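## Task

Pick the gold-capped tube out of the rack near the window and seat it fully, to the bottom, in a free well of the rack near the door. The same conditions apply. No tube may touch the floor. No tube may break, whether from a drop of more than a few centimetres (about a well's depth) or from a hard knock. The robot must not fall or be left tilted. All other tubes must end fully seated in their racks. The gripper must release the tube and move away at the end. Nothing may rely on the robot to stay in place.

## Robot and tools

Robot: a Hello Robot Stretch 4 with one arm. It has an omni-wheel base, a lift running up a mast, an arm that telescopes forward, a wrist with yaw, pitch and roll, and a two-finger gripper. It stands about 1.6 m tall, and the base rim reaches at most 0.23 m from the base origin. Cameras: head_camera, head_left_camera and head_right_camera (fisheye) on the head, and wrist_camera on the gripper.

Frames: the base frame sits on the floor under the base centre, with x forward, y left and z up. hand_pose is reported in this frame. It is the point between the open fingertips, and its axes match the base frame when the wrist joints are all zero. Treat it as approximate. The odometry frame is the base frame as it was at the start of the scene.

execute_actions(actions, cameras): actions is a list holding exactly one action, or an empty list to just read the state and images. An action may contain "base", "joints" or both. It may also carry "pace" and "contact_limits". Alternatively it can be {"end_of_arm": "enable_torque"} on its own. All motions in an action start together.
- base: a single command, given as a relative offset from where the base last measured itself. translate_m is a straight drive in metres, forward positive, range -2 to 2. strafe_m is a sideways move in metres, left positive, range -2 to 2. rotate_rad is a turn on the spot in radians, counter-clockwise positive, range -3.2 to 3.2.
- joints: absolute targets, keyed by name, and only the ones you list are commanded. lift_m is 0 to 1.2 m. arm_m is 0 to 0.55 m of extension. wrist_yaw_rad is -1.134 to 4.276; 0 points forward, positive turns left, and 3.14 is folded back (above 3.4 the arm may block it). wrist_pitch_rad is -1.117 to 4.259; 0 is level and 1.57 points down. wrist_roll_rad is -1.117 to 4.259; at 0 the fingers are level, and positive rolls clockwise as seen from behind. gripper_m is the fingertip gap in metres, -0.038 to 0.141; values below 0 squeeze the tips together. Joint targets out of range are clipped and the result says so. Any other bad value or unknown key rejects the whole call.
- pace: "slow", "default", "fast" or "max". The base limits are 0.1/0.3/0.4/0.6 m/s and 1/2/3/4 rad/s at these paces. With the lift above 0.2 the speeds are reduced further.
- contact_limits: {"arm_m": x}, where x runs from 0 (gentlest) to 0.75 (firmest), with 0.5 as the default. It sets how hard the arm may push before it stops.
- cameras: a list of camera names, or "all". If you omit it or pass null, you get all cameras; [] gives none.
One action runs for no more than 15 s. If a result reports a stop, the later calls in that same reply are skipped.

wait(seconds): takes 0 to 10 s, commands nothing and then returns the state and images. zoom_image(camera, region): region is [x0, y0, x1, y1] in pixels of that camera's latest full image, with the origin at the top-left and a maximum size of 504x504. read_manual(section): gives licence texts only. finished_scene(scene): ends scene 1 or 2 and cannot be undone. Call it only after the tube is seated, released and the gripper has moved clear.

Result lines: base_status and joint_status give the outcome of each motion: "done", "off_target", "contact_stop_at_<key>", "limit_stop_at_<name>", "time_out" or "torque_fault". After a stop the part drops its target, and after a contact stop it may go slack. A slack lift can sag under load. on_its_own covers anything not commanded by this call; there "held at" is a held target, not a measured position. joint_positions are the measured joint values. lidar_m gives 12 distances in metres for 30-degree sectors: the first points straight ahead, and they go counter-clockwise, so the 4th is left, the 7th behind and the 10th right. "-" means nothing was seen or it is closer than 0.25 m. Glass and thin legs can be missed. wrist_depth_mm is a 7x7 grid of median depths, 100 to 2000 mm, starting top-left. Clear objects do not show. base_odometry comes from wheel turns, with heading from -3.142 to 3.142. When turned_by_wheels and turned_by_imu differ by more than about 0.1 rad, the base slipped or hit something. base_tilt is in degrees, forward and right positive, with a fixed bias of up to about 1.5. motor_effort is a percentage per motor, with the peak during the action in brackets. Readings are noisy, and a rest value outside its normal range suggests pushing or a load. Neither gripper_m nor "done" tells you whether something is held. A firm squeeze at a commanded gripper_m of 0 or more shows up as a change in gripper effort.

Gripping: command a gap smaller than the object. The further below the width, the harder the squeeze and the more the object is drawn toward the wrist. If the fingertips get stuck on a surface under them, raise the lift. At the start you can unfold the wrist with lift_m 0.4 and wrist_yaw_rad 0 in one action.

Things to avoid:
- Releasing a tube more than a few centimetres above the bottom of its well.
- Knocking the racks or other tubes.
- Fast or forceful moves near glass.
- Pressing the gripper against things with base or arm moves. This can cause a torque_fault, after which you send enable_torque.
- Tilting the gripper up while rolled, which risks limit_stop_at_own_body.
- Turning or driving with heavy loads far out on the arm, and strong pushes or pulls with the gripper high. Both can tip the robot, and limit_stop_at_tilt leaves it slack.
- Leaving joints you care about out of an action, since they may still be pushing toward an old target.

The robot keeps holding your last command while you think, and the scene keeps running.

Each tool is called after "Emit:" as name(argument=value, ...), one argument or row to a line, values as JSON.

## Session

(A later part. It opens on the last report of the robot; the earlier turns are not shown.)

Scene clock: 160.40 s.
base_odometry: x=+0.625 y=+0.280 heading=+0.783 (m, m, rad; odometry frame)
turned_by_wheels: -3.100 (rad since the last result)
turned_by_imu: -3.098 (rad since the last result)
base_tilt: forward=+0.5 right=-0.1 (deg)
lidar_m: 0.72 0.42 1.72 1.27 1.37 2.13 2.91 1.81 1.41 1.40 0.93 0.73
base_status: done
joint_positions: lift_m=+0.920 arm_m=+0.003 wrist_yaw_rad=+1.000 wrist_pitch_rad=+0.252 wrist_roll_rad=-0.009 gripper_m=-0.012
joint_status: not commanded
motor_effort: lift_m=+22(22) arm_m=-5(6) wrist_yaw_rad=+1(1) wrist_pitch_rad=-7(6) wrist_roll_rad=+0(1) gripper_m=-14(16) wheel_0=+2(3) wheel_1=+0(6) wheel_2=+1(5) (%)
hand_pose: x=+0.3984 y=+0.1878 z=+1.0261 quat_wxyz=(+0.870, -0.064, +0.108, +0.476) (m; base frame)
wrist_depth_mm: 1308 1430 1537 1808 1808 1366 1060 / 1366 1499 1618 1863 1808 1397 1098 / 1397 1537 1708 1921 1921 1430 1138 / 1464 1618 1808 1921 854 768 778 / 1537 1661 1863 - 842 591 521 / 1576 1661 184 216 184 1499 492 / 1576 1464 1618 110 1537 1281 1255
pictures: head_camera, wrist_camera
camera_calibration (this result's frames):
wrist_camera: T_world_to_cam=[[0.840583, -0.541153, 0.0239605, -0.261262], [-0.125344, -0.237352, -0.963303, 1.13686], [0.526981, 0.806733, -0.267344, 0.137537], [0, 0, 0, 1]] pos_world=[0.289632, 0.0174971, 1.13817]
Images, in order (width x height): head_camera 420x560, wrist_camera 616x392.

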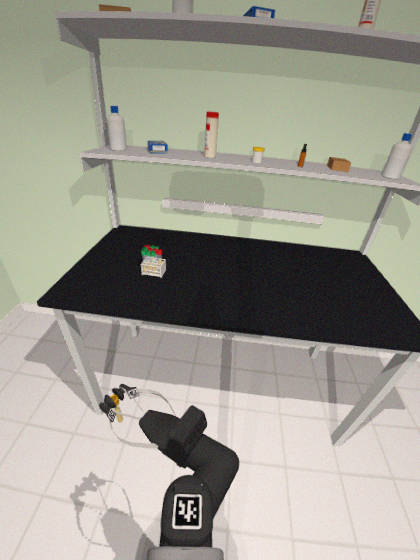

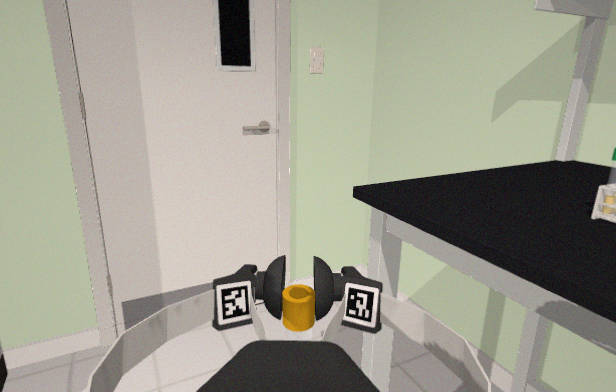

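Emit:
execute_actions(
  actions=[
    {"base":{"translate_m":0.38},"pace":"slow"},
  ],
)

Scene clock: 184.67 s.
base_odometry: x=+0.894 y=+0.548 heading=+0.784 (m, m, rad; odometry frame)
turned_by_wheels: +0.000 (rad since the last result)
turned_by_imu: +0.002 (rad since the last result)
base_tilt: forward=+0.6 right=-0.1 (deg)
lidar_m: 0.35 0.38 0.61 1.50 1.34 2.11 3.28 1.85 1.45 1.44 0.47 0.35
base_status: done
joint_positions: lift_m=+0.920 arm_m=+0.003 wrist_yaw_rad=+1.001 wrist_pitch_rad=+0.252 wrist_roll_rad=-0.009 gripper_m=-0.012
joint_status: not commanded
motor_effort: lift_m=+22(22) arm_m=-5(6) wrist_yaw_rad=-1(1) wrist_pitch_rad=-5(6) wrist_roll_rad=+0(0) gripper_m=-10(14) wheel_0=+1(5) wheel_1=+2(3) wheel_2=-1(6) (%)
hand_pose: x=+0.3982 y=+0.1880 z=+1.0261 quat_wxyz=(+0.870, -0.064, +0.108, +0.476) (m; base frame)
wrist_depth_mm: 1281 1397 1576 1661 1255 960 788 / 1336 1430 1618 1756 1281 991 809 / 1366 1499 1661 1808 1336 946 809 / 1430 1537 1708 1661 778 640 715 / 1464 1618 539 504 508 418 488 / 1499 1661 185 214 183 373 377 / 1537 1464 1499 110 309 298 314
pictures: head_camera, head_left_camera, head_right_camera, wrist_camera
camera_calibration (this result's frames):
wrist_camera: T_world_to_cam=[[0.840992, -0.540517, 0.0239597, -0.261314], [-0.125166, -0.237446, -0.963303, 1.13683], [0.526371, 0.807131, -0.267344, 0.137655], [0, 0, 0, 1]] pos_world=[0.289596, 0.0175846, 1.13817]
Images, in order (width x height): head_camera 420x560, head_left_camera 420x672, head_right_camera 420x672, wrist_camera 616x392.

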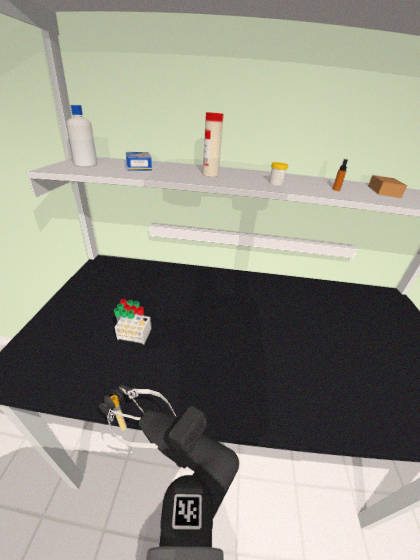

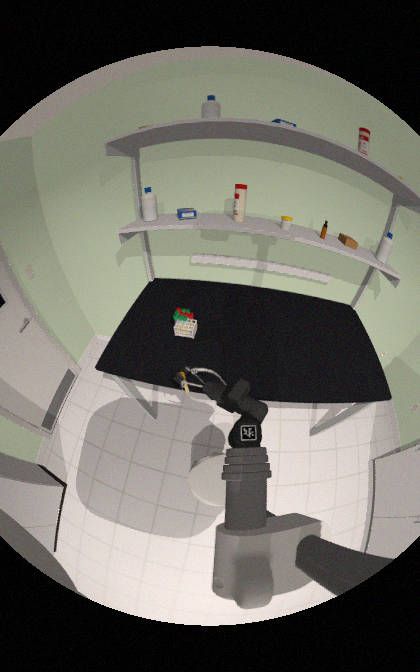

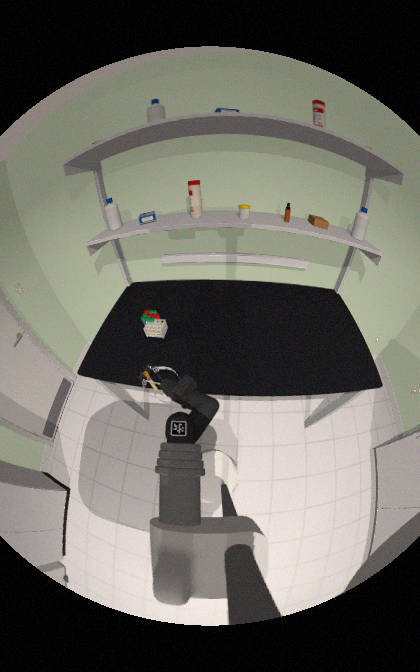

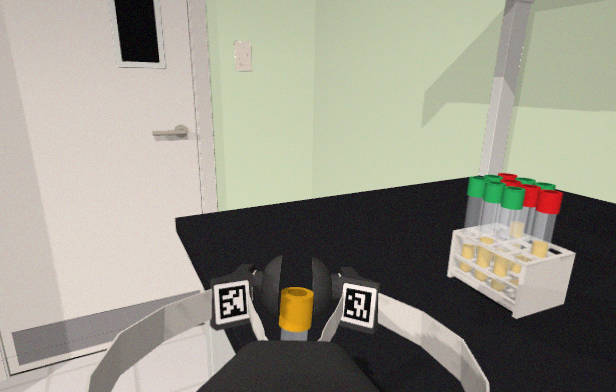

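Emit:
zoom_image(
  camera="head_camera",
  region=[105, 290, 165, 350],
)

Emit:
zoom_image(
  camera="wrist_camera",
  region=[430, 160, 600, 330],
)

Region (105, 290, 165, 350) of head_camera's 420x560 image, scaled by 8.400, with more detail than that image has.

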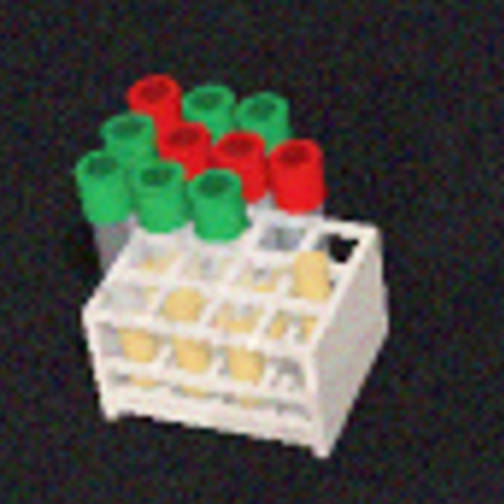

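Region (430, 160, 600, 330) of wrist_camera's 616x392 image, scaled by 2.965.

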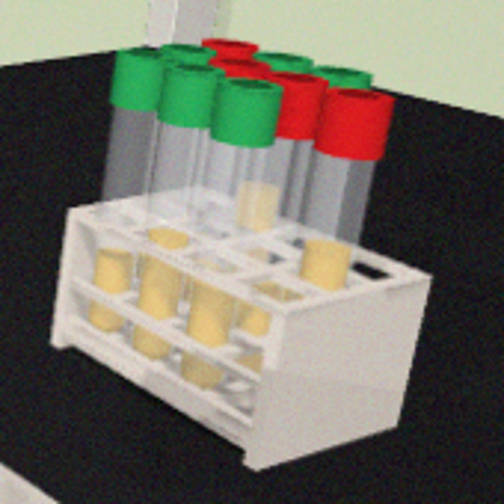

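Emit:
execute_actions(
  actions=[
    {"base":{"translate_m":0.04},"joints":{"arm_m":0.33},"pace":"slow"},
  ],
  cameras=[],
)

Emit:
execute_actions(
  actions=[
    {"base":{"strafe_m":0.046},"joints":{"lift_m":0.87},"pace":"slow"},
  ],
  cameras=["head_camera","wrist_camera"],
)

Emit:
zoom_image(
  camera="head_camera",
  region=[115, 295, 185, 365],
)

Scene clock: 214.70 s.
base_odometry: x=+0.922 y=+0.577 heading=+0.784 (m, m, rad; odometry frame)
turned_by_wheels: +0.000 (rad since the last result)
turned_by_imu: +0.003 (rad since the last result)
base_tilt: forward=+0.6 right=-0.1 (deg)
lidar_m: 0.31 0.34 0.50 1.59 1.36 2.13 3.57 1.90 1.46 0.92 0.43 0.31
base_status: done
joint_positions: lift_m=+0.920 arm_m=+0.329 wrist_yaw_rad=+1.000 wrist_pitch_rad=+0.252 wrist_roll_rad=-0.009 gripper_m=-0.012
joint_status: all done
motor_effort: lift_m=+22(22) arm_m=+6(7) wrist_yaw_rad=+0(1) wrist_pitch_rad=-4(8) wrist_roll_rad=+0(0) gripper_m=-14(14) wheel_0=+3(3) wheel_1=+1(0) wheel_2=-1(7) (%)
hand_pose: x=+0.7243 y=+0.1879 z=+1.0262 quat_wxyz=(+0.870, -0.064, +0.108, +0.476) (m; base frame)
wrist_depth_mm: 1255 1397 1499 1042 661 564 466 / 1308 1430 1537 1078 683 574 462 / 1336 1464 1576 1138 707 580 445 / 1366 1576 1618 1078 715 591 488 / 492 466 233 504 508 512 480 / 375 377 184 213 184 387 387 / 303 243 241 110 306 287 312
pictures: none
No camera images: the call's "cameras" was empty. Leave "cameras" out to get every camera's image.

Scene clock: 216.23 s.
base_odometry: x=+0.890 y=+0.609 heading=+0.783 (m, m, rad; odometry frame)
turned_by_wheels: +0.000 (rad since the last result)
turned_by_imu: +0.000 (rad since the last result)
base_tilt: forward=+0.5 right=-0.1 (deg)
lidar_m: 0.31 0.35 0.50 1.59 1.31 1.89 3.57 1.94 1.52 0.94 0.43 0.32
base_status: done
joint_positions: lift_m=+0.871 arm_m=+0.329 wrist_yaw_rad=+0.998 wrist_pitch_rad=+0.231 wrist_roll_rad=-0.009 gripper_m=-0.012
joint_status: all done
on_its_own: wrist_pitch_rad is at rest, and its effort (+55) is outside its rest range (-23 to +23)
motor_effort: lift_m=+9(22) arm_m=+5(6) wrist_yaw_rad=+7(7) wrist_pitch_rad=+55(56) wrist_roll_rad=-2(0) gripper_m=-13(15) wheel_0=-4(7) wheel_1=+0(5) wheel_2=-1(1) (%)
hand_pose: x=+0.7256 y=+0.1886 z=+0.9832 quat_wxyz=(+0.872, -0.059, +0.099, +0.476) (m; base frame)
wrist_depth_mm: 1205 1336 1464 1042 654 564 469 / 1255 1397 1499 1042 691 580 473 / 1281 1430 1537 1118 699 585 480 / 1308 1397 229 991 683 580 488 / 424 430 278 442 445 455 459 / 319 238 186 208 184 332 338 / 253 225 224 110 259 244 265
pictures: head_camera, wrist_camera
camera_calibration (this result's frames):
wrist_camera: T_world_to_cam=[[0.839194, -0.543319, 0.0236198, -0.533108], [-0.114684, -0.219259, -0.968903, 1.13119], [0.531602, 0.810389, -0.246311, -0.071734], [0, 0, 0, 1]] pos_world=[0.615245, 0.0165091, 1.09094]
Images, in order (width x height): head_camera 420x560, wrist_camera 616x392.

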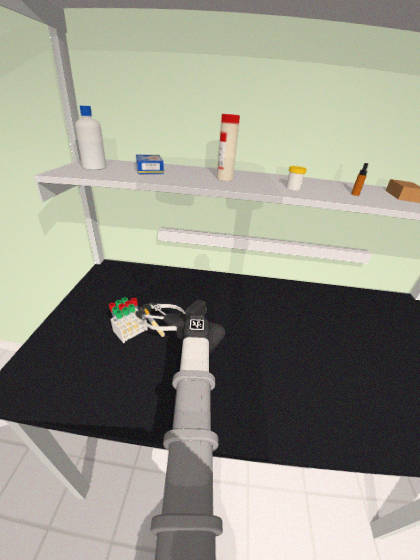

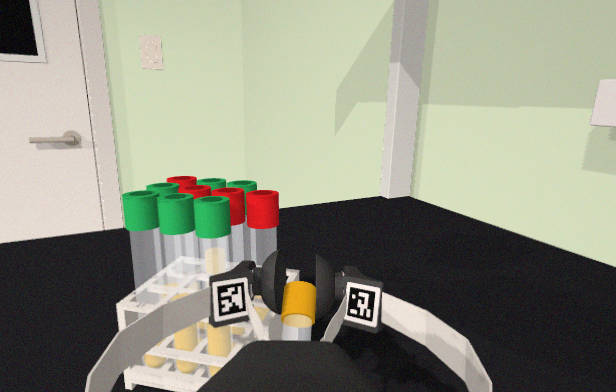

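Region (115, 295, 185, 365) of head_camera's 420x560 image, scaled by 7.200, with more detail than that image has.

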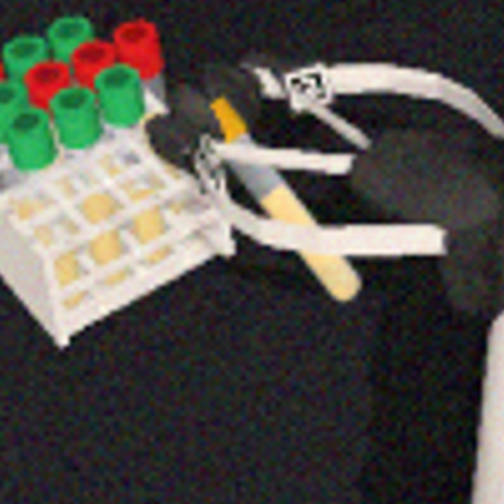

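Emit:
execute_actions(
  actions=[
    {"joints":{"lift_m":0.93},"pace":"slow"},
  ],
)

Emit:
zoom_image(
  camera="head_camera",
  region=[100, 285, 180, 365],
)

Scene clock: 221.87 s.
base_odometry: x=+0.890 y=+0.609 heading=+0.784 (m, m, rad; odometry frame)
turned_by_wheels: +0.000 (rad since the last result)
turned_by_imu: +0.002 (rad since the last result)
base_tilt: forward=+0.6 right=-0.1 (deg)
lidar_m: 0.32 0.36 0.53 1.57 1.31 1.88 3.56 1.92 1.52 0.92 0.43 0.34
base_status: not commanded
joint_positions: lift_m=+0.930 arm_m=+0.329 wrist_yaw_rad=+1.000 wrist_pitch_rad=+0.252 wrist_roll_rad=-0.009 gripper_m=-0.012
joint_status: all done
motor_effort: lift_m=+23(22) arm_m=+5(6) wrist_yaw_rad=+2(7) wrist_pitch_rad=-5(56) wrist_roll_rad=-1(1) gripper_m=-11(10) wheel_0=-1(4) wheel_1=+0(0) wheel_2=-1(1) (%)
hand_pose: x=+0.7246 y=+0.1877 z=+1.0360 quat_wxyz=(+0.870, -0.064, +0.108, +0.476) (m; base frame)
wrist_depth_mm: 1229 1336 1464 1042 654 559 466 / 1255 1366 1499 1078 668 574 473 / 1281 1430 1537 1098 715 591 480 / 1336 1499 1618 1160 699 603 492 / 1366 512 247 521 525 535 492 / 392 375 183 211 183 402 404 / 315 236 246 110 320 300 324
pictures: head_camera, head_left_camera, head_right_camera, wrist_camera
camera_calibration (this result's frames):
wrist_camera: T_world_to_cam=[[0.840354, -0.541521, 0.0236547, -0.535168], [-0.125614, -0.237014, -0.963351, 1.18749], [0.527282, 0.806585, -0.267198, -0.031979], [0, 0, 0, 1]] pos_world=[0.615759, 0.0174413, 1.14809]
Images, in order (width x height): head_camera 420x560, head_left_camera 420x672, head_right_camera 420x672, wrist_camera 616x392.

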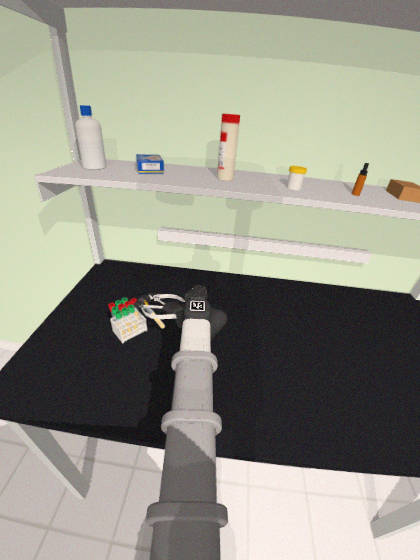

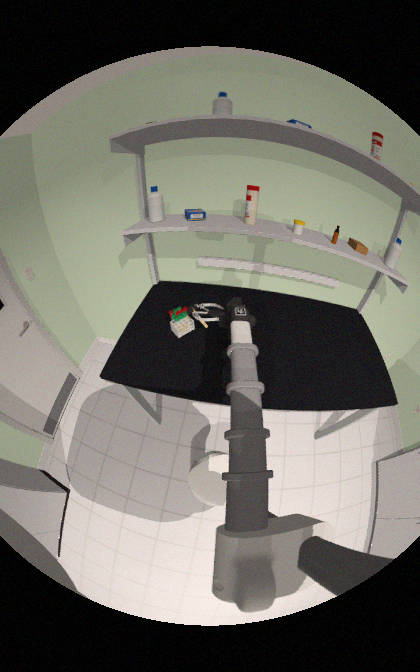

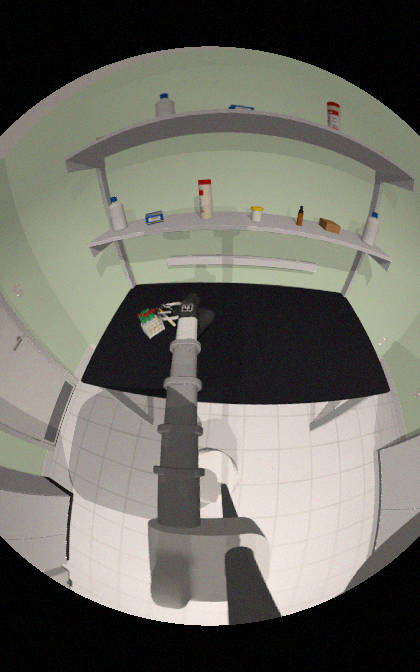

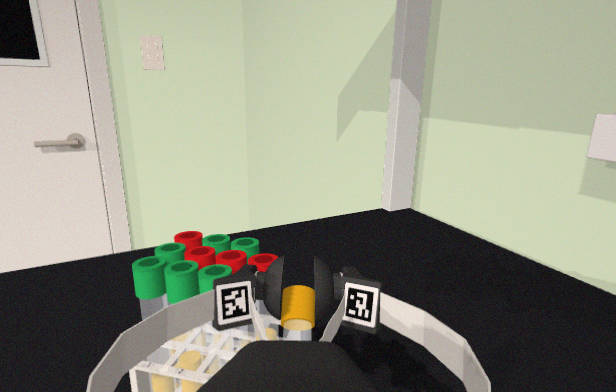

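Region (100, 285, 180, 365) of head_camera's 420x560 image, scaled by 6.300, with more detail than that image has.

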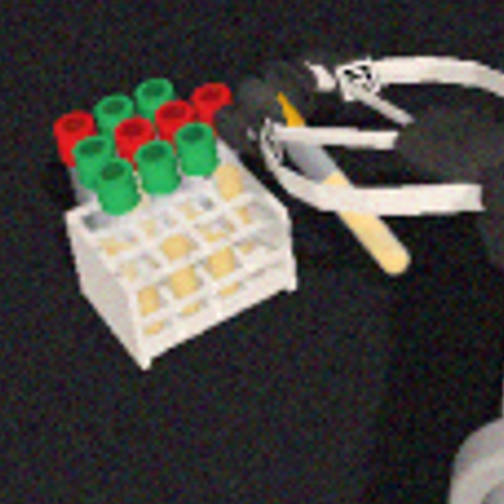

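Emit:
execute_actions(
  actions=[
    {"base":{"strafe_m":-0.05},"joints":{"lift_m":1.0},"pace":"slow"},
  ],
  cameras=[],
)

Emit:
execute_actions(
  actions=[
    {"base":{"translate_m":-0.105},"joints":{"arm_m":0.08,"wrist_yaw_rad":0.0,"wrist_pitch_rad":-0.55},"pace":"slow"},
  ],
  cameras=[],
)

Emit:
execute_actions(
  actions=[
    {"joints":{"lift_m":0.76},"pace":"slow"},
  ],
)

Scene clock: 277.13 s.
base_odometry: x=+0.925 y=+0.574 heading=+0.784 (m, m, rad; odometry frame)
turned_by_wheels: +0.000 (rad since the last result)
turned_by_imu: +0.002 (rad since the last result)
base_tilt: forward=+0.6 right=-0.1 (deg)
lidar_m: 0.31 0.34 0.51 1.59 1.34 2.13 3.55 1.89 1.46 0.91 0.43 0.33
base_status: done
joint_positions: lift_m=+1.000 arm_m=+0.329 wrist_yaw_rad=+1.000 wrist_pitch_rad=+0.252 wrist_roll_rad=-0.009 gripper_m=-0.012
joint_status: all done
motor_effort: lift_m=+23(24) arm_m=+5(5) wrist_yaw_rad=+2(2) wrist_pitch_rad=-6(6) wrist_roll_rad=+0(0) gripper_m=-14(19) wheel_0=+2(8) wheel_1=-2(4) wheel_2=+0(0) (%)
hand_pose: x=+0.7245 y=+0.1878 z=+1.1060 quat_wxyz=(+0.870, -0.064, +0.108, +0.476) (m; base frame)
wrist_depth_mm: 1255 1397 1464 904 647 559 462 / 1281 1430 1576 1060 683 564 466 / 1336 1464 1618 1098 707 574 480 / 1366 1499 1661 1160 732 597 436 / 1430 1576 1661 683 691 603 496 / 508 508 183 210 184 530 492 / 413 296 324 110 418 389 424
pictures: none
No camera images: the call's "cameras" was empty. Leave "cameras" out to get every camera's image.

Scene clock: 280.93 s.
base_odometry: x=+0.851 y=+0.500 heading=+0.784 (m, m, rad; odometry frame)
turned_by_wheels: +0.000 (rad since the last result)
turned_by_imu: +0.001 (rad since the last result)
base_tilt: forward=+0.6 right=-0.1 (deg)
lidar_m: 0.40 0.45 0.70 1.34 1.33 2.08 3.22 1.88 1.47 1.43 0.55 0.44
base_status: done
joint_positions: lift_m=+1.000 arm_m=+0.081 wrist_yaw_rad=+0.000 wrist_pitch_rad=-0.548 wrist_roll_rad=-0.009 gripper_m=-0.012
joint_status: all done
motor_effort: lift_m=+23(23) arm_m=-6(4) wrist_yaw_rad=+0(10) wrist_pitch_rad=-7(10) wrist_roll_rad=-1(1) gripper_m=-14(14) wheel_0=-2(4) wheel_1=-2(1) wheel_2=+2(6) (%)
hand_pose: x=+0.4982 y=-0.0874 z=+1.3282 quat_wxyz=(+0.963, -0.004, -0.271, -0.001) (m; base frame)
wrist_depth_mm: 1430 1397 1366 1366 1336 1308 1336 / 1397 1336 1308 1281 1255 931 798 / 891 931 917 904 917 917 904 / 1118 1118 1098 1060 1025 1042 1025 / 1060 1025 1025 976 960 960 931 / 768 946 184 210 184 878 878 / 854 691 820 110 820 634 798
pictures: none
No camera images: the call's "cameras" was empty. Leave "cameras" out to get every camera's image.

Scene clock: 283.57 s.
base_odometry: x=+0.851 y=+0.500 heading=+0.784 (m, m, rad; odometry frame)
turned_by_wheels: +0.000 (rad since the last result)
turned_by_imu: +0.001 (rad since the last result)
base_tilt: forward=+0.6 right=+0.0 (deg)
lidar_m: 0.41 0.45 0.68 1.32 1.33 2.08 3.22 1.87 1.46 1.43 0.55 0.42
base_status: not commanded
joint_positions: lift_m=+0.760 arm_m=+0.081 wrist_yaw_rad=+0.000 wrist_pitch_rad=-0.548 wrist_roll_rad=-0.009 gripper_m=-0.012
joint_status: all done
motor_effort: lift_m=+17(22) arm_m=-6(6) wrist_yaw_rad=+1(0) wrist_pitch_rad=-5(7) wrist_roll_rad=+0(1) gripper_m=-17(11) wheel_0=-2(2) wheel_1=-2(2) wheel_2=+2(2) (%)
hand_pose: x=+0.4982 y=-0.0874 z=+1.0887 quat_wxyz=(+0.963, -0.004, -0.271, -0.001) (m; base frame)
wrist_depth_mm: 1576 1499 976 976 946 946 917 / 1366 1118 1078 1078 1078 1078 1078 / 1281 1205 1182 1160 1138 1118 1118 / 809 798 798 788 741 732 723 / 904 976 976 891 960 946 917 / 976 960 185 210 184 891 866 / 891 820 878 110 809 778 820
pictures: head_camera, head_left_camera, head_right_camera, wrist_camera
camera_calibration (this result's frames):
wrist_camera: T_world_to_cam=[[-0.0176608, -0.999721, 0.0156875, -0.0990818], [0.504845, -0.0224593, -0.862918, 0.739943], [0.86303, -0.00732002, 0.5051, -0.755826], [0, 0, 0, 1]] pos_world=[0.276994, -0.0879682, 1.02183]
Images, in order (width x height): head_camera 420x560, head_left_camera 420x672, head_right_camera 420x672, wrist_camera 616x392.

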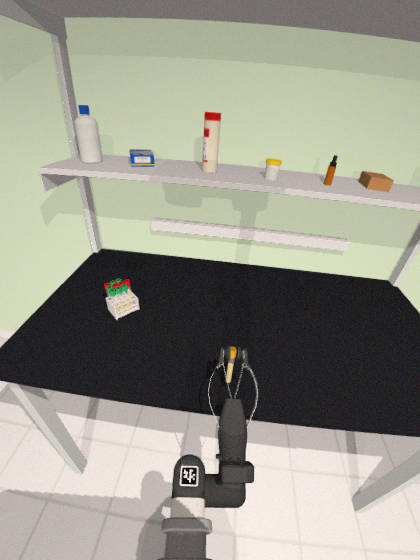

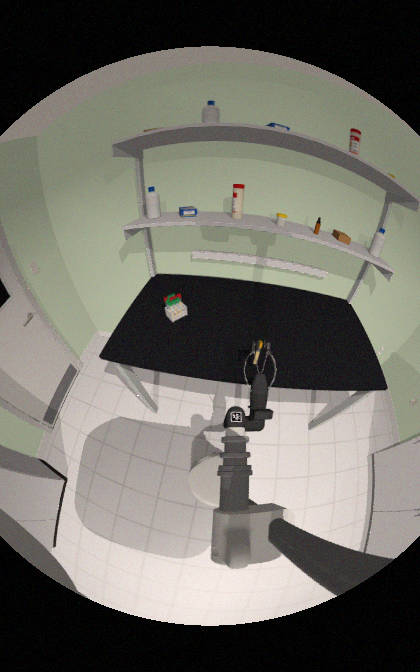

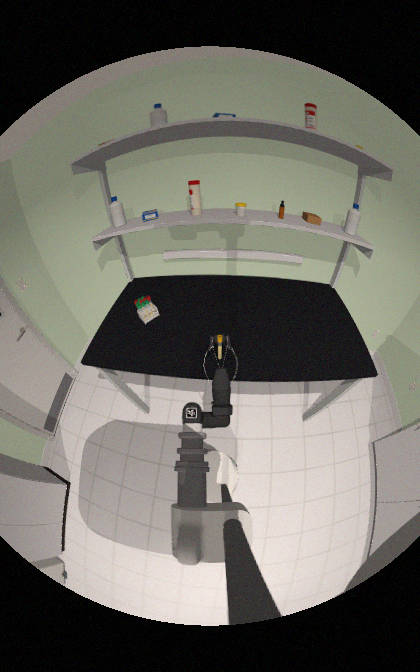

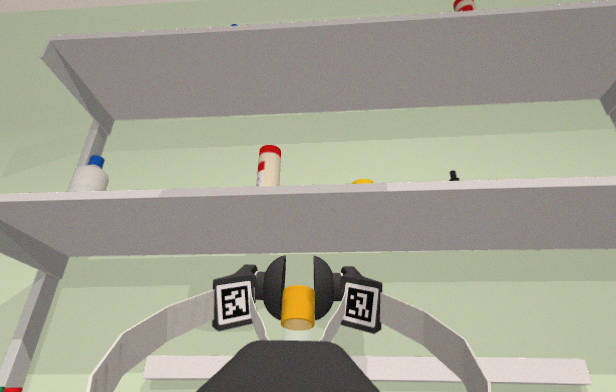

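Emit:
execute_actions(
  actions=[
    {"joints":{"lift_m":0.73},"pace":"slow"},
  ],
  cameras=["head_camera"],
)

Emit:
zoom_image(
  camera="head_camera",
  region=[190, 330, 280, 450],
)

Scene clock: 290.03 s.
base_odometry: x=+0.851 y=+0.500 heading=+0.784 (m, m, rad; odometry frame)
turned_by_wheels: +0.000 (rad since the last result)
turned_by_imu: +0.001 (rad since the last result)
base_tilt: forward=+0.5 right=-0.1 (deg)
lidar_m: 0.41 0.45 0.71 1.32 1.32 2.09 3.23 1.88 1.43 1.43 0.55 0.42
base_status: not commanded
joint_positions: lift_m=+0.730 arm_m=+0.081 wrist_yaw_rad=+0.000 wrist_pitch_rad=-0.548 wrist_roll_rad=-0.009 gripper_m=-0.012
joint_status: all done
motor_effort: lift_m=+17(17) arm_m=-6(6) wrist_yaw_rad=+0(0) wrist_pitch_rad=-5(5) wrist_roll_rad=-1(0) gripper_m=-14(15) wheel_0=-2(2) wheel_1=-2(2) wheel_2=+2(2) (%)
hand_pose: x=+0.4982 y=-0.0874 z=+1.0587 quat_wxyz=(+0.963, -0.004, -0.271, -0.001) (m; base frame)
wrist_depth_mm: 1576 1042 1042 991 976 960 960 / 1366 1138 1138 1098 1138 1118 1118 / 1255 1205 1205 1182 1118 1098 1078 / 820 820 820 759 759 750 750 / 991 1008 991 976 960 931 931 / 976 960 183 210 184 878 878 / 904 831 831 110 809 788 809
pictures: head_camera
Images, in order (width x height): head_camera 420x560.

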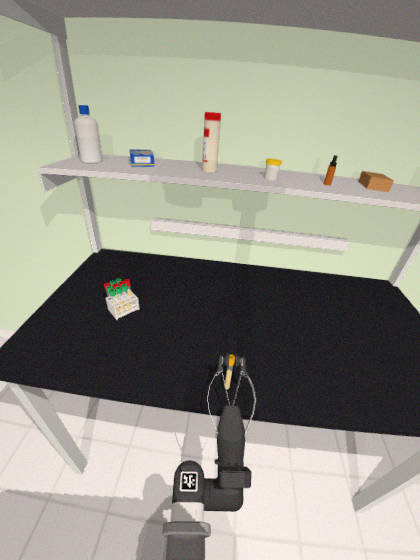

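Region (190, 330, 280, 450) of head_camera's 420x560 image, scaled by 4.200, with more detail than that image has; it fills the left 378 columns of this view, and the rest is white.

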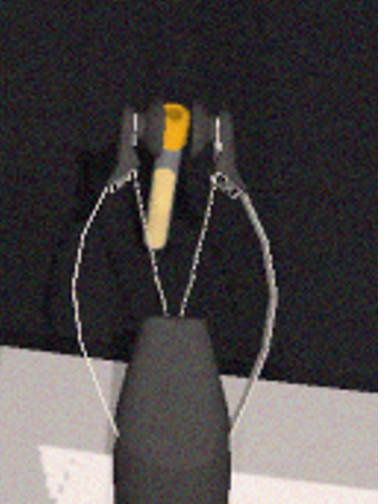

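Emit:
execute_actions(
  actions=[
    {"base":{"translate_m":-0.02},"joints":{"lift_m":0.715},"pace":"slow"},
  ],
  cameras=[],
)

Emit:
execute_actions(
  actions=[
    {"joints":{"lift_m":0.703},"pace":"slow"},
  ],
  cameras=[],
)

Scene clock: 297.20 s.
base_odometry: x=+0.837 y=+0.486 heading=+0.783 (m, m, rad; odometry frame)
turned_by_wheels: +0.000 (rad since the last result)
turned_by_imu: +0.001 (rad since the last result)
base_tilt: forward=+0.5 right=-0.1 (deg)
lidar_m: 0.44 0.47 0.72 1.32 1.31 2.10 3.19 1.85 1.45 1.43 0.57 0.46
base_status: done
joint_positions: lift_m=+0.715 arm_m=+0.081 wrist_yaw_rad=+0.000 wrist_pitch_rad=-0.548 wrist_roll_rad=-0.009 gripper_m=-0.012
joint_status: all done
motor_effort: lift_m=+17(18) arm_m=-6(6) wrist_yaw_rad=+1(0) wrist_pitch_rad=-6(7) wrist_roll_rad=-1(1) gripper_m=-15(11) wheel_0=-2(4) wheel_1=-2(3) wheel_2=+0(4) (%)
hand_pose: x=+0.4982 y=-0.0874 z=+1.0437 quat_wxyz=(+0.963, -0.004, -0.271, -0.001) (m; base frame)
wrist_depth_mm: 1576 1042 1042 1008 1008 976 960 / 1397 1160 1138 1138 1138 1138 1118 / 1281 1229 1205 1182 1160 1118 1098 / 866 854 809 798 788 798 768 / 1042 1042 1008 991 991 960 946 / 991 976 184 210 183 917 878 / 904 866 854 110 831 809 831
pictures: none
No camera images: the call's "cameras" was empty. Leave "cameras" out to get every camera's image.

Scene clock: 297.97 s.
base_odometry: x=+0.837 y=+0.486 heading=+0.783 (m, m, rad; odometry frame)
turned_by_wheels: +0.000 (rad since the last result)
turned_by_imu: +0.000 (rad since the last result)
base_tilt: forward=+0.6 right=-0.1 (deg)
lidar_m: 0.44 0.48 0.72 1.31 1.33 2.09 3.19 1.86 1.46 1.43 0.56 0.46
base_status: not commanded
joint_positions: lift_m=+0.704 arm_m=+0.081 wrist_yaw_rad=+0.000 wrist_pitch_rad=-0.557 wrist_roll_rad=-0.009 gripper_m=-0.012
joint_status: all done
motor_effort: lift_m=+13(17) arm_m=-6(6) wrist_yaw_rad=+1(1) wrist_pitch_rad=+23(23) wrist_roll_rad=-1(1) gripper_m=-16(16) wheel_0=-2(2) wheel_1=-1(1) wheel_2=+0(0) (%)
hand_pose: x=+0.4967 y=-0.0874 z=+1.0344 quat_wxyz=(+0.961, -0.004, -0.275, -0.001) (m; base frame)
wrist_depth_mm: 1618 1618 1042 1025 1025 976 976 / 1430 1138 1138 1138 1138 1138 1118 / 1308 1255 1229 1205 1182 1182 1118 / 854 854 854 798 788 778 778 / 1008 1025 1025 991 976 960 946 / 1008 976 185 211 184 917 891 / 904 854 866 110 854 820 820
pictures: none
No camera images: the call's "cameras" was empty. Leave "cameras" out to get every camera's image.

Emit:
execute_actions(
  actions=[
    {"joints":{"arm_m":0.062},"pace":"slow"},
  ],
  cameras=["head_camera"],
)

Emit:
zoom_image(
  camera="head_camera",
  region=[190, 330, 280, 450],
)

Scene clock: 304.97 s.
base_odometry: x=+0.837 y=+0.486 heading=+0.783 (m, m, rad; odometry frame)
turned_by_wheels: +0.000 (rad since the last result)
turned_by_imu: +0.001 (rad since the last result)
base_tilt: forward=+0.6 right=-0.1 (deg)
lidar_m: 0.44 0.47 0.70 1.32 1.30 2.09 3.19 1.87 1.47 1.43 0.56 0.46
base_status: not commanded
joint_positions: lift_m=+0.704 arm_m=+0.063 wrist_yaw_rad=+0.000 wrist_pitch_rad=-0.558 wrist_roll_rad=-0.009 gripper_m=-0.012
joint_status: all done
on_its_own: wrist_pitch_rad is at rest, and its effort (+25) is outside its rest range (-23 to +23)
motor_effort: lift_m=+13(13) arm_m=-6(7) wrist_yaw_rad=+0(0) wrist_pitch_rad=+25(26) wrist_roll_rad=-1(1) gripper_m=-16(15) wheel_0=-2(2) wheel_1=-1(1) wheel_2=+0(1) (%)
hand_pose: x=+0.4786 y=-0.0874 z=+1.0347 quat_wxyz=(+0.961, -0.004, -0.276, -0.001) (m; base frame)
wrist_depth_mm: 1661 1618 1576 1537 1025 1042 991 / 1430 1160 1138 1160 1138 1138 1138 / 1308 1308 1281 1255 1205 1182 1138 / 904 842 831 831 831 788 768 / 1008 1060 1042 991 991 976 976 / 1025 991 185 212 183 917 917 / 931 866 891 110 854 820 842
pictures: head_camera
Images, in order (width x height): head_camera 420x560.

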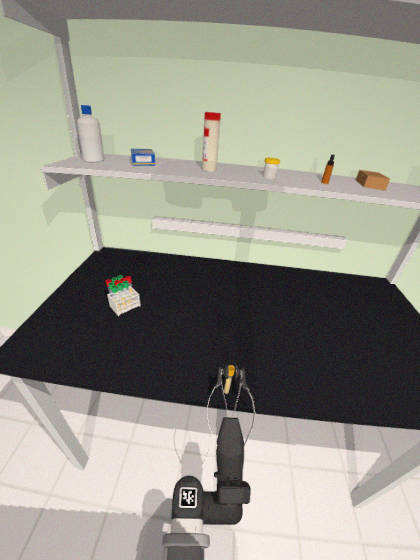

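Region (190, 330, 280, 450) of head_camera's 420x560 image, scaled by 4.200, with more detail than that image has; it fills the left 378 columns of this view, and the rest is white.

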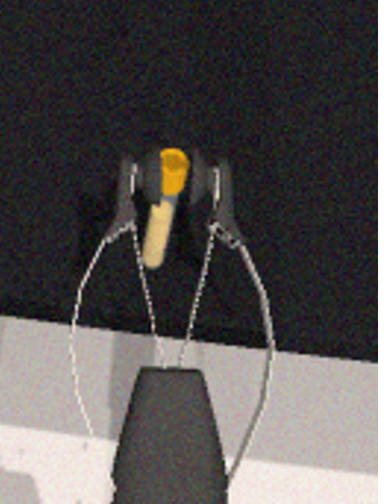

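Emit:
execute_actions(
  actions=[
    {"joints":{"arm_m":0.042,"lift_m":0.70},"pace":"slow"},
  ],
  cameras=[],
)

Emit:
execute_actions(
  actions=[
    {"joints":{"arm_m":0.024,"lift_m":0.692},"pace":"slow"},
  ],
  cameras=["head_camera","wrist_camera"],
)

Emit:
zoom_image(
  camera="head_camera",
  region=[190, 330, 280, 450],
)

Scene clock: 313.60 s.
base_odometry: x=+0.837 y=+0.486 heading=+0.783 (m, m, rad; odometry frame)
turned_by_wheels: +0.000 (rad since the last result)
turned_by_imu: +0.001 (rad since the last result)
base_tilt: forward=+0.5 right=-0.1 (deg)
lidar_m: 0.43 0.46 0.71 1.33 1.31 2.10 3.18 1.87 1.46 1.41 0.57 0.45
base_status: not commanded
joint_positions: lift_m=+0.701 arm_m=+0.043 wrist_yaw_rad=+0.000 wrist_pitch_rad=-0.559 wrist_roll_rad=-0.009 gripper_m=-0.012
joint_status: all done
on_its_own: wrist_pitch_rad is at rest, and its effort (+25) is outside its rest range (-23 to +23)
motor_effort: lift_m=+13(13) arm_m=-6(7) wrist_yaw_rad=+1(0) wrist_pitch_rad=+25(36) wrist_roll_rad=-1(1) gripper_m=-14(16) wheel_0=-2(2) wheel_1=-1(1) wheel_2=-1(1) (%)
hand_pose: x=+0.4585 y=-0.0874 z=+1.0317 quat_wxyz=(+0.961, -0.004, -0.276, -0.001) (m; base frame)
wrist_depth_mm: 1708 1618 1576 1537 1537 1042 1042 / 1464 1182 1138 1118 1118 1160 1138 / 1366 1281 1281 1255 1205 1182 1160 / 904 891 891 842 842 820 820 / 1025 1078 991 1008 1008 991 976 / 1025 1025 185 213 185 960 946 / 946 917 891 110 878 842 866
pictures: none
No camera images: the call's "cameras" was empty. Leave "cameras" out to get every camera's image.

Scene clock: 314.73 s.
base_odometry: x=+0.836 y=+0.486 heading=+0.783 (m, m, rad; odometry frame)
turned_by_wheels: +0.000 (rad since the last result)
turned_by_imu: +0.000 (rad since the last result)
base_tilt: forward=+0.5 right=-0.1 (deg)
lidar_m: 0.44 0.46 0.72 1.32 1.31 2.10 3.22 1.87 1.43 1.42 0.55 0.43
base_status: not commanded
joint_positions: lift_m=+0.692 arm_m=+0.025 wrist_yaw_rad=+0.000 wrist_pitch_rad=-0.549 wrist_roll_rad=-0.009 gripper_m=-0.012
joint_status: all done
motor_effort: lift_m=+17(17) arm_m=-6(8) wrist_yaw_rad=+1(1) wrist_pitch_rad=-3(30) wrist_roll_rad=-1(1) gripper_m=-16(17) wheel_0=-2(2) wheel_1=-1(1) wheel_2=-1(1) (%)
hand_pose: x=+0.4420 y=-0.0874 z=+1.0210 quat_wxyz=(+0.963, -0.004, -0.271, -0.001) (m; base frame)
wrist_depth_mm: 1708 1661 1618 1537 1078 1060 1025 / 1499 1182 1160 1160 1160 1160 1160 / 1366 1308 1281 1255 1229 1205 1160 / 891 904 904 891 891 831 831 / 1118 1078 1098 1025 1042 1008 991 / 1060 1042 183 213 183 946 946 / 931 931 946 110 904 878 878
pictures: head_camera, wrist_camera
camera_calibration (this result's frames):
wrist_camera: T_world_to_cam=[[-0.0176232, -0.999722, 0.0156652, -0.098992], [0.505927, -0.0224301, -0.862285, 0.708779], [0.862396, -0.00727073, 0.506182, -0.673984], [0, 0, 0, 1]] pos_world=[0.220906, -0.0879668, 0.953878]
Images, in order (width x height): head_camera 420x560, wrist_camera 616x392.

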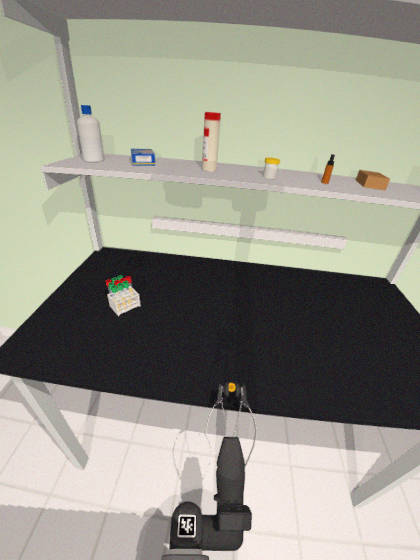

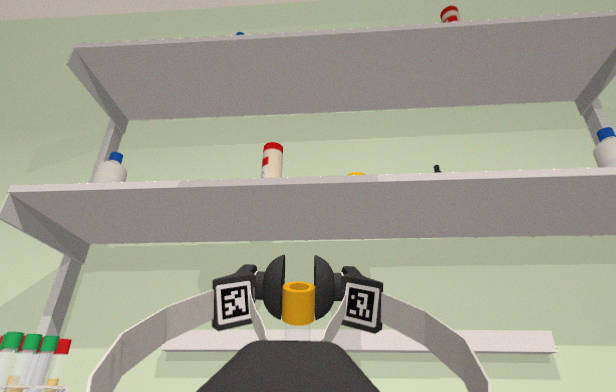

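Region (190, 330, 280, 450) of head_camera's 420x560 image, scaled by 4.200, with more detail than that image has; it fills the left 378 columns of this view, and the rest is white.

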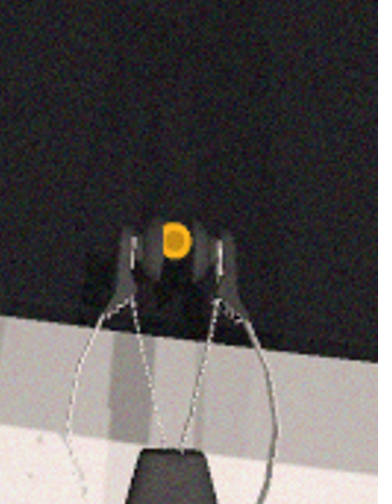

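Emit:
execute_actions(
  actions=[
    {"joints":{"lift_m":1.0,"wrist_pitch_rad":0.03},"pace":"slow"},
  ],
  cameras=[],
)

Emit:
execute_actions(
  actions=[
    {"base":{"translate_m":0.125},"joints":{"arm_m":0.27,"wrist_yaw_rad":1.2},"pace":"slow"},
  ],
  cameras=["head_camera","wrist_camera"],
)

Emit:
zoom_image(
  camera="head_camera",
  region=[70, 250, 170, 350],
)

Scene clock: 346.73 s.
base_odometry: x=+0.836 y=+0.486 heading=+0.783 (m, m, rad; odometry frame)
turned_by_wheels: +0.000 (rad since the last result)
turned_by_imu: +0.002 (rad since the last result)
base_tilt: forward=+0.6 right=-0.1 (deg)
lidar_m: 0.43 0.47 0.74 1.33 1.34 2.09 3.19 1.87 1.47 1.43 0.57 0.44
base_status: not commanded
joint_positions: lift_m=+1.000 arm_m=+0.025 wrist_yaw_rad=+0.000 wrist_pitch_rad=+0.032 wrist_roll_rad=-0.009 gripper_m=-0.012
joint_status: all done
motor_effort: lift_m=+24(23) arm_m=-4(6) wrist_yaw_rad=+2(5) wrist_pitch_rad=-7(95) wrist_roll_rad=-1(0) gripper_m=-15(15) wheel_0=-1(2) wheel_1=-1(1) wheel_2=-2(3) (%)
hand_pose: x=+0.4839 y=-0.0875 z=+1.1687 quat_wxyz=(+1.000, -0.004, +0.016, +0.000) (m; base frame)
wrist_depth_mm: 1008 991 960 946 931 904 891 / 788 842 820 788 768 759 741 / 1025 1025 991 960 946 931 904 / 1042 1025 976 976 960 931 917 / 1060 1025 1008 976 960 946 917 / 723 842 184 216 184 878 891 / 549 539 609 110 615 564 634
pictures: none
No camera images: the call's "cameras" was empty. Leave "cameras" out to get every camera's image.

Scene clock: 350.47 s.
base_odometry: x=+0.925 y=+0.574 heading=+0.783 (m, m, rad; odometry frame)
turned_by_wheels: +0.000 (rad since the last result)
turned_by_imu: +0.001 (rad since the last result)
base_tilt: forward=+0.5 right=-0.1 (deg)
lidar_m: 0.29 0.34 0.51 1.60 1.36 2.14 3.56 1.90 1.46 0.92 0.43 0.30
base_status: done
joint_positions: lift_m=+1.000 arm_m=+0.269 wrist_yaw_rad=+1.200 wrist_pitch_rad=+0.032 wrist_roll_rad=-0.009 gripper_m=-0.012
joint_status: all done
motor_effort: lift_m=+23(23) arm_m=+6(6) wrist_yaw_rad=+2(6) wrist_pitch_rad=-4(6) wrist_roll_rad=-1(0) gripper_m=-14(17) wheel_0=+1(5) wheel_1=+0(5) wheel_2=-1(7) (%)
hand_pose: x=+0.6259 y=+0.2370 z=+1.1687 quat_wxyz=(+0.825, -0.013, +0.011, +0.564) (m; base frame)
wrist_depth_mm: 1336 1464 1499 1618 1182 377 347 / 1336 1430 1464 1618 597 569 574 / 1366 1464 1537 1661 1098 676 621 / 1366 1499 1576 1661 1160 715 627 / 1397 1537 1537 1708 1138 707 627 / 1397 1430 184 216 184 715 634 / 1464 539 1618 110 609 554 591
pictures: head_camera, wrist_camera
camera_calibration (this result's frames):
wrist_camera: T_world_to_cam=[[0.929366, -0.368452, 0.0228608, -0.524555], [0.00260841, -0.0553707, -0.998462, 1.23233], [0.369151, 0.927996, -0.0504986, -0.167305], [0, 0, 0, 1]] pos_world=[0.54605, 0.03022, 1.23397]
Images, in order (width x height): head_camera 420x560, wrist_camera 616x392.

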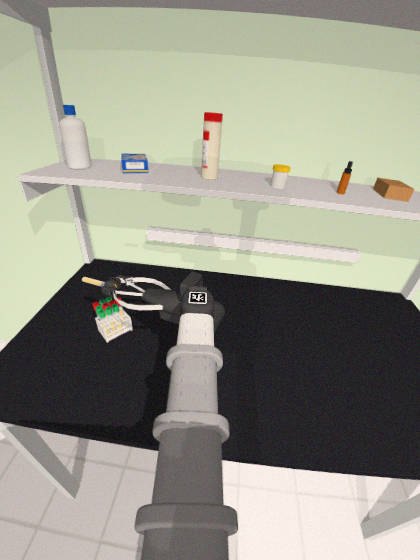

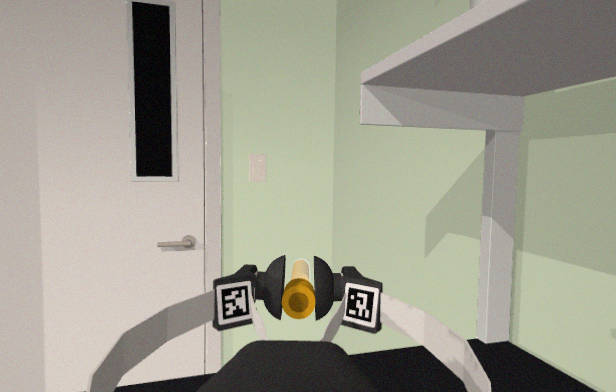

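Region (70, 250, 170, 350) of head_camera's 420x560 image, scaled by 5.040, with more detail than that image has.

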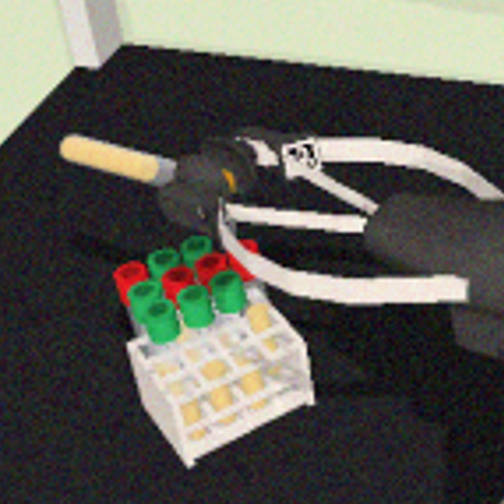

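Emit:
execute_actions(
  actions=[
    {"joints":{"arm_m":0.08,"lift_m":1.2},"pace":"slow"},
  ],
  cameras=[],
)

Emit:
execute_actions(
  actions=[
    {"joints":{"wrist_pitch_rad":1.2},"pace":"slow"},
  ],
  cameras=["head_camera","head_left_camera"],
)

Scene clock: 369.67 s.
base_odometry: x=+0.925 y=+0.574 heading=+0.783 (m, m, rad; odometry frame)
turned_by_wheels: +0.000 (rad since the last result)
turned_by_imu: +0.002 (rad since the last result)
base_tilt: forward=+0.5 right=-0.1 (deg)
lidar_m: 0.30 0.34 0.52 1.60 1.36 2.10 3.57 1.89 1.48 0.92 0.39 0.32
base_status: not commanded
joint_positions: lift_m=+1.200 arm_m=+0.081 wrist_yaw_rad=+1.200 wrist_pitch_rad=+0.032 wrist_roll_rad=-0.009 gripper_m=-0.012
joint_status: all done
motor_effort: lift_m=+23(24) arm_m=-6(6) wrist_yaw_rad=+2(2) wrist_pitch_rad=-5(7) wrist_roll_rad=-1(1) gripper_m=-13(13) wheel_0=+1(1) wheel_1=+0(0) wheel_2=-1(1) (%)
hand_pose: x=+0.4379 y=+0.2370 z=+1.3687 quat_wxyz=(+0.825, -0.013, +0.011, +0.564) (m; base frame)
wrist_depth_mm: 1336 1464 1537 1661 1537 1042 750 / 1366 1499 1537 1661 1537 1060 768 / 1397 1464 1576 1708 1537 1078 585 / 1430 1499 1576 1756 1537 991 574 / 1397 1537 1618 1708 1537 976 759 / 1464 1464 183 216 184 1078 768 / 1464 1499 1618 110 1537 946 778
pictures: none
No camera images: the call's "cameras" was empty. Leave "cameras" out to get every camera's image.

Scene clock: 371.07 s.
base_odometry: x=+0.925 y=+0.574 heading=+0.783 (m, m, rad; odometry frame)
turned_by_wheels: +0.000 (rad since the last result)
turned_by_imu: +0.000 (rad since the last result)
base_tilt: forward=+0.5 right=-0.1 (deg)
lidar_m: 0.31 0.34 0.49 1.61 1.34 2.13 3.56 1.89 1.47 0.92 0.42 0.32
base_status: not commanded
joint_positions: lift_m=+1.200 arm_m=+0.081 wrist_yaw_rad=+1.200 wrist_pitch_rad=+1.201 wrist_roll_rad=-0.009 gripper_m=-0.012
joint_status: all done
motor_effort: lift_m=+23(23) arm_m=-6(6) wrist_yaw_rad=+2(2) wrist_pitch_rad=-1(6) wrist_roll_rad=-1(1) gripper_m=-14(16) wheel_0=+1(1) wheel_1=+0(0) wheel_2=-1(1) (%)
hand_pose: x=+0.3712 y=+0.0656 z=+1.1090 quat_wxyz=(+0.680, -0.322, +0.464, +0.468) (m; base frame)
wrist_depth_mm: 1661 1708 530 521 525 466 525 / 1576 1576 504 496 496 492 496 / 1499 1499 1499 469 469 469 469 / 1397 1430 1430 449 449 445 449 / 1336 1366 1336 424 424 421 424 / 1281 1281 185 215 183 404 407 / 1255 1025 1025 110 384 382 392
pictures: head_camera, head_left_camera
Images, in order (width x height): head_camera 420x560, head_left_camera 420x672.

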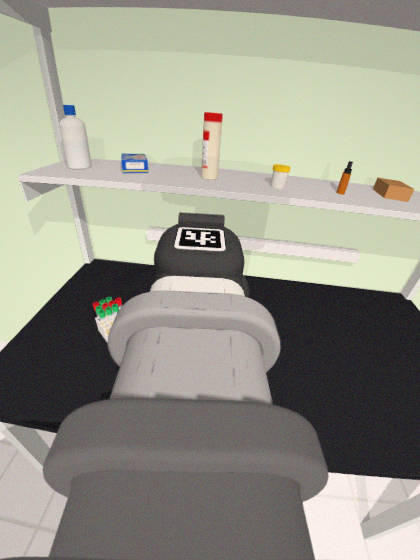

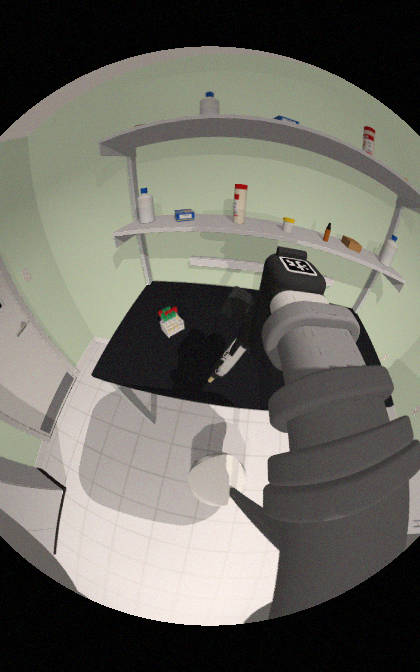

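Emit:
execute_actions(
  actions=[
    {"joints":{"wrist_pitch_rad":1.3,"wrist_yaw_rad":1.57,"arm_m":0.15},"pace":"slow"},
  ],
  cameras=[],
)

Emit:
execute_actions(
  actions=[
    {"joints":{"lift_m":1.15},"pace":"slow"},
  ],
  cameras=["head_left_camera","wrist_camera"],
)

Emit:
zoom_image(
  camera="head_left_camera",
  region=[150, 290, 270, 410],
)

Scene clock: 378.53 s.
base_odometry: x=+0.925 y=+0.574 heading=+0.783 (m, m, rad; odometry frame)
turned_by_wheels: +0.000 (rad since the last result)
turned_by_imu: +0.002 (rad since the last result)
base_tilt: forward=+0.6 right=-0.1 (deg)
lidar_m: 0.31 0.35 0.51 1.60 1.35 2.14 3.56 1.88 1.47 0.90 0.40 0.30
base_status: not commanded
joint_positions: lift_m=+1.200 arm_m=+0.149 wrist_yaw_rad=+1.569 wrist_pitch_rad=+1.300 wrist_roll_rad=-0.009 gripper_m=-0.012
joint_status: all done
motor_effort: lift_m=+23(23) arm_m=+5(6) wrist_yaw_rad=+3(9) wrist_pitch_rad=-1(0) wrist_roll_rad=-1(1) gripper_m=-13(16) wheel_0=+1(1) wheel_1=+0(0) wheel_2=-1(1) (%)
hand_pose: x=+0.4074 y=+0.0770 z=+1.1000 quat_wxyz=(+0.561, -0.430, +0.426, +0.564) (m; base frame)
wrist_depth_mm: 1499 1499 1537 473 473 473 469 / 1464 1499 1464 459 459 459 402 / 1366 1430 1430 439 442 442 436 / 1366 1397 1397 424 424 427 424 / 1336 1336 1118 410 413 415 410 / 1281 1098 184 216 183 399 399 / 1229 891 1042 110 387 382 387
pictures: none
No camera images: the call's "cameras" was empty. Leave "cameras" out to get every camera's image.

Scene clock: 379.83 s.
base_odometry: x=+0.925 y=+0.574 heading=+0.783 (m, m, rad; odometry frame)
turned_by_wheels: +0.000 (rad since the last result)
turned_by_imu: +0.000 (rad since the last result)
base_tilt: forward=+0.6 right=-0.1 (deg)
lidar_m: 0.31 0.34 0.50 1.60 1.35 2.13 3.57 1.88 1.46 0.90 0.41 0.31
base_status: not commanded
joint_positions: lift_m=+1.150 arm_m=+0.149 wrist_yaw_rad=+1.569 wrist_pitch_rad=+1.300 wrist_roll_rad=-0.009 gripper_m=-0.012
joint_status: all done
motor_effort: lift_m=+18(22) arm_m=+6(6) wrist_yaw_rad=+3(2) wrist_pitch_rad=-1(1) wrist_roll_rad=-1(1) gripper_m=-13(14) wheel_0=+1(1) wheel_1=+0(0) wheel_2=-1(1) (%)
hand_pose: x=+0.4074 y=+0.0770 z=+1.0504 quat_wxyz=(+0.561, -0.430, +0.426, +0.564) (m; base frame)
wrist_depth_mm: 1464 1464 1499 415 418 418 392 / 1397 1397 1430 402 399 404 379 / 1366 1366 1366 387 387 387 387 / 1308 1308 1308 373 373 375 377 / 1255 1060 1060 362 362 364 364 / 1229 1025 184 215 183 351 351 / 1008 891 991 110 340 336 342
pictures: head_left_camera, wrist_camera
camera_calibration (this result's frames):
wrist_camera: T_world_to_cam=[[0.999744, 0.0186565, 0.0127978, -0.425619], [0.0212586, -0.968207, -0.249247, 0.381622], [0.00774085, 0.249455, -0.968355, 1.21952], [0, 0, 0, 1]] pos_world=[0.407957, 0.0732138, 1.28149]
Images, in order (width x height): head_left_camera 420x672, wrist_camera 616x392.

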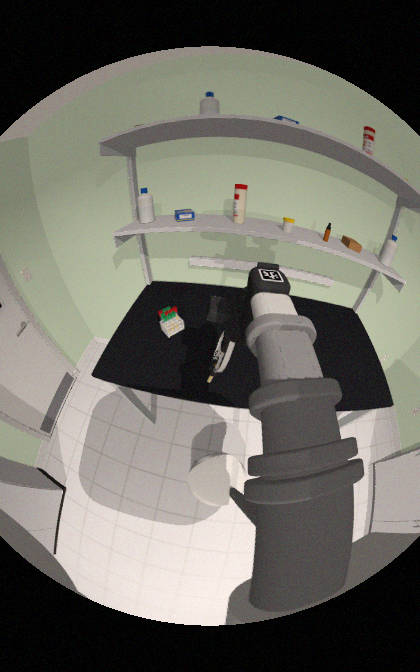

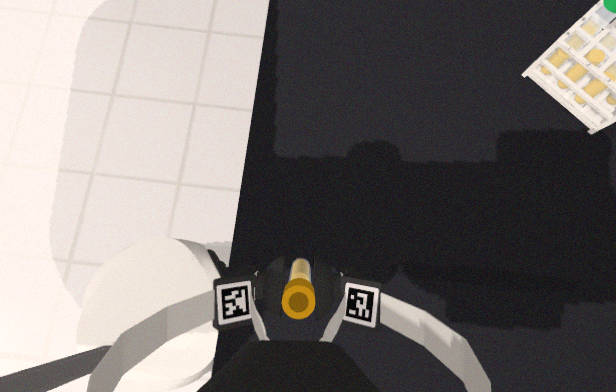

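Region (150, 290, 270, 410) of head_left_camera's 420x672 image, scaled by 4.200, with more detail than that image has.

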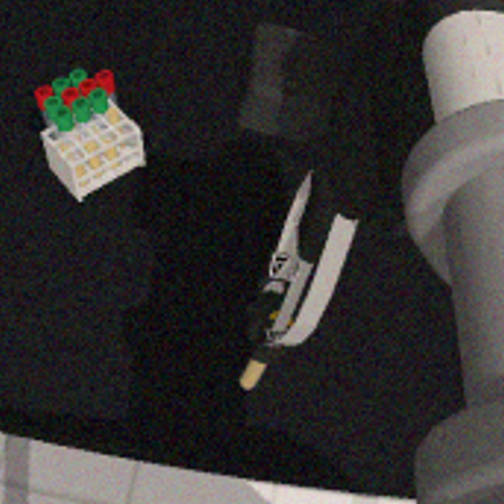

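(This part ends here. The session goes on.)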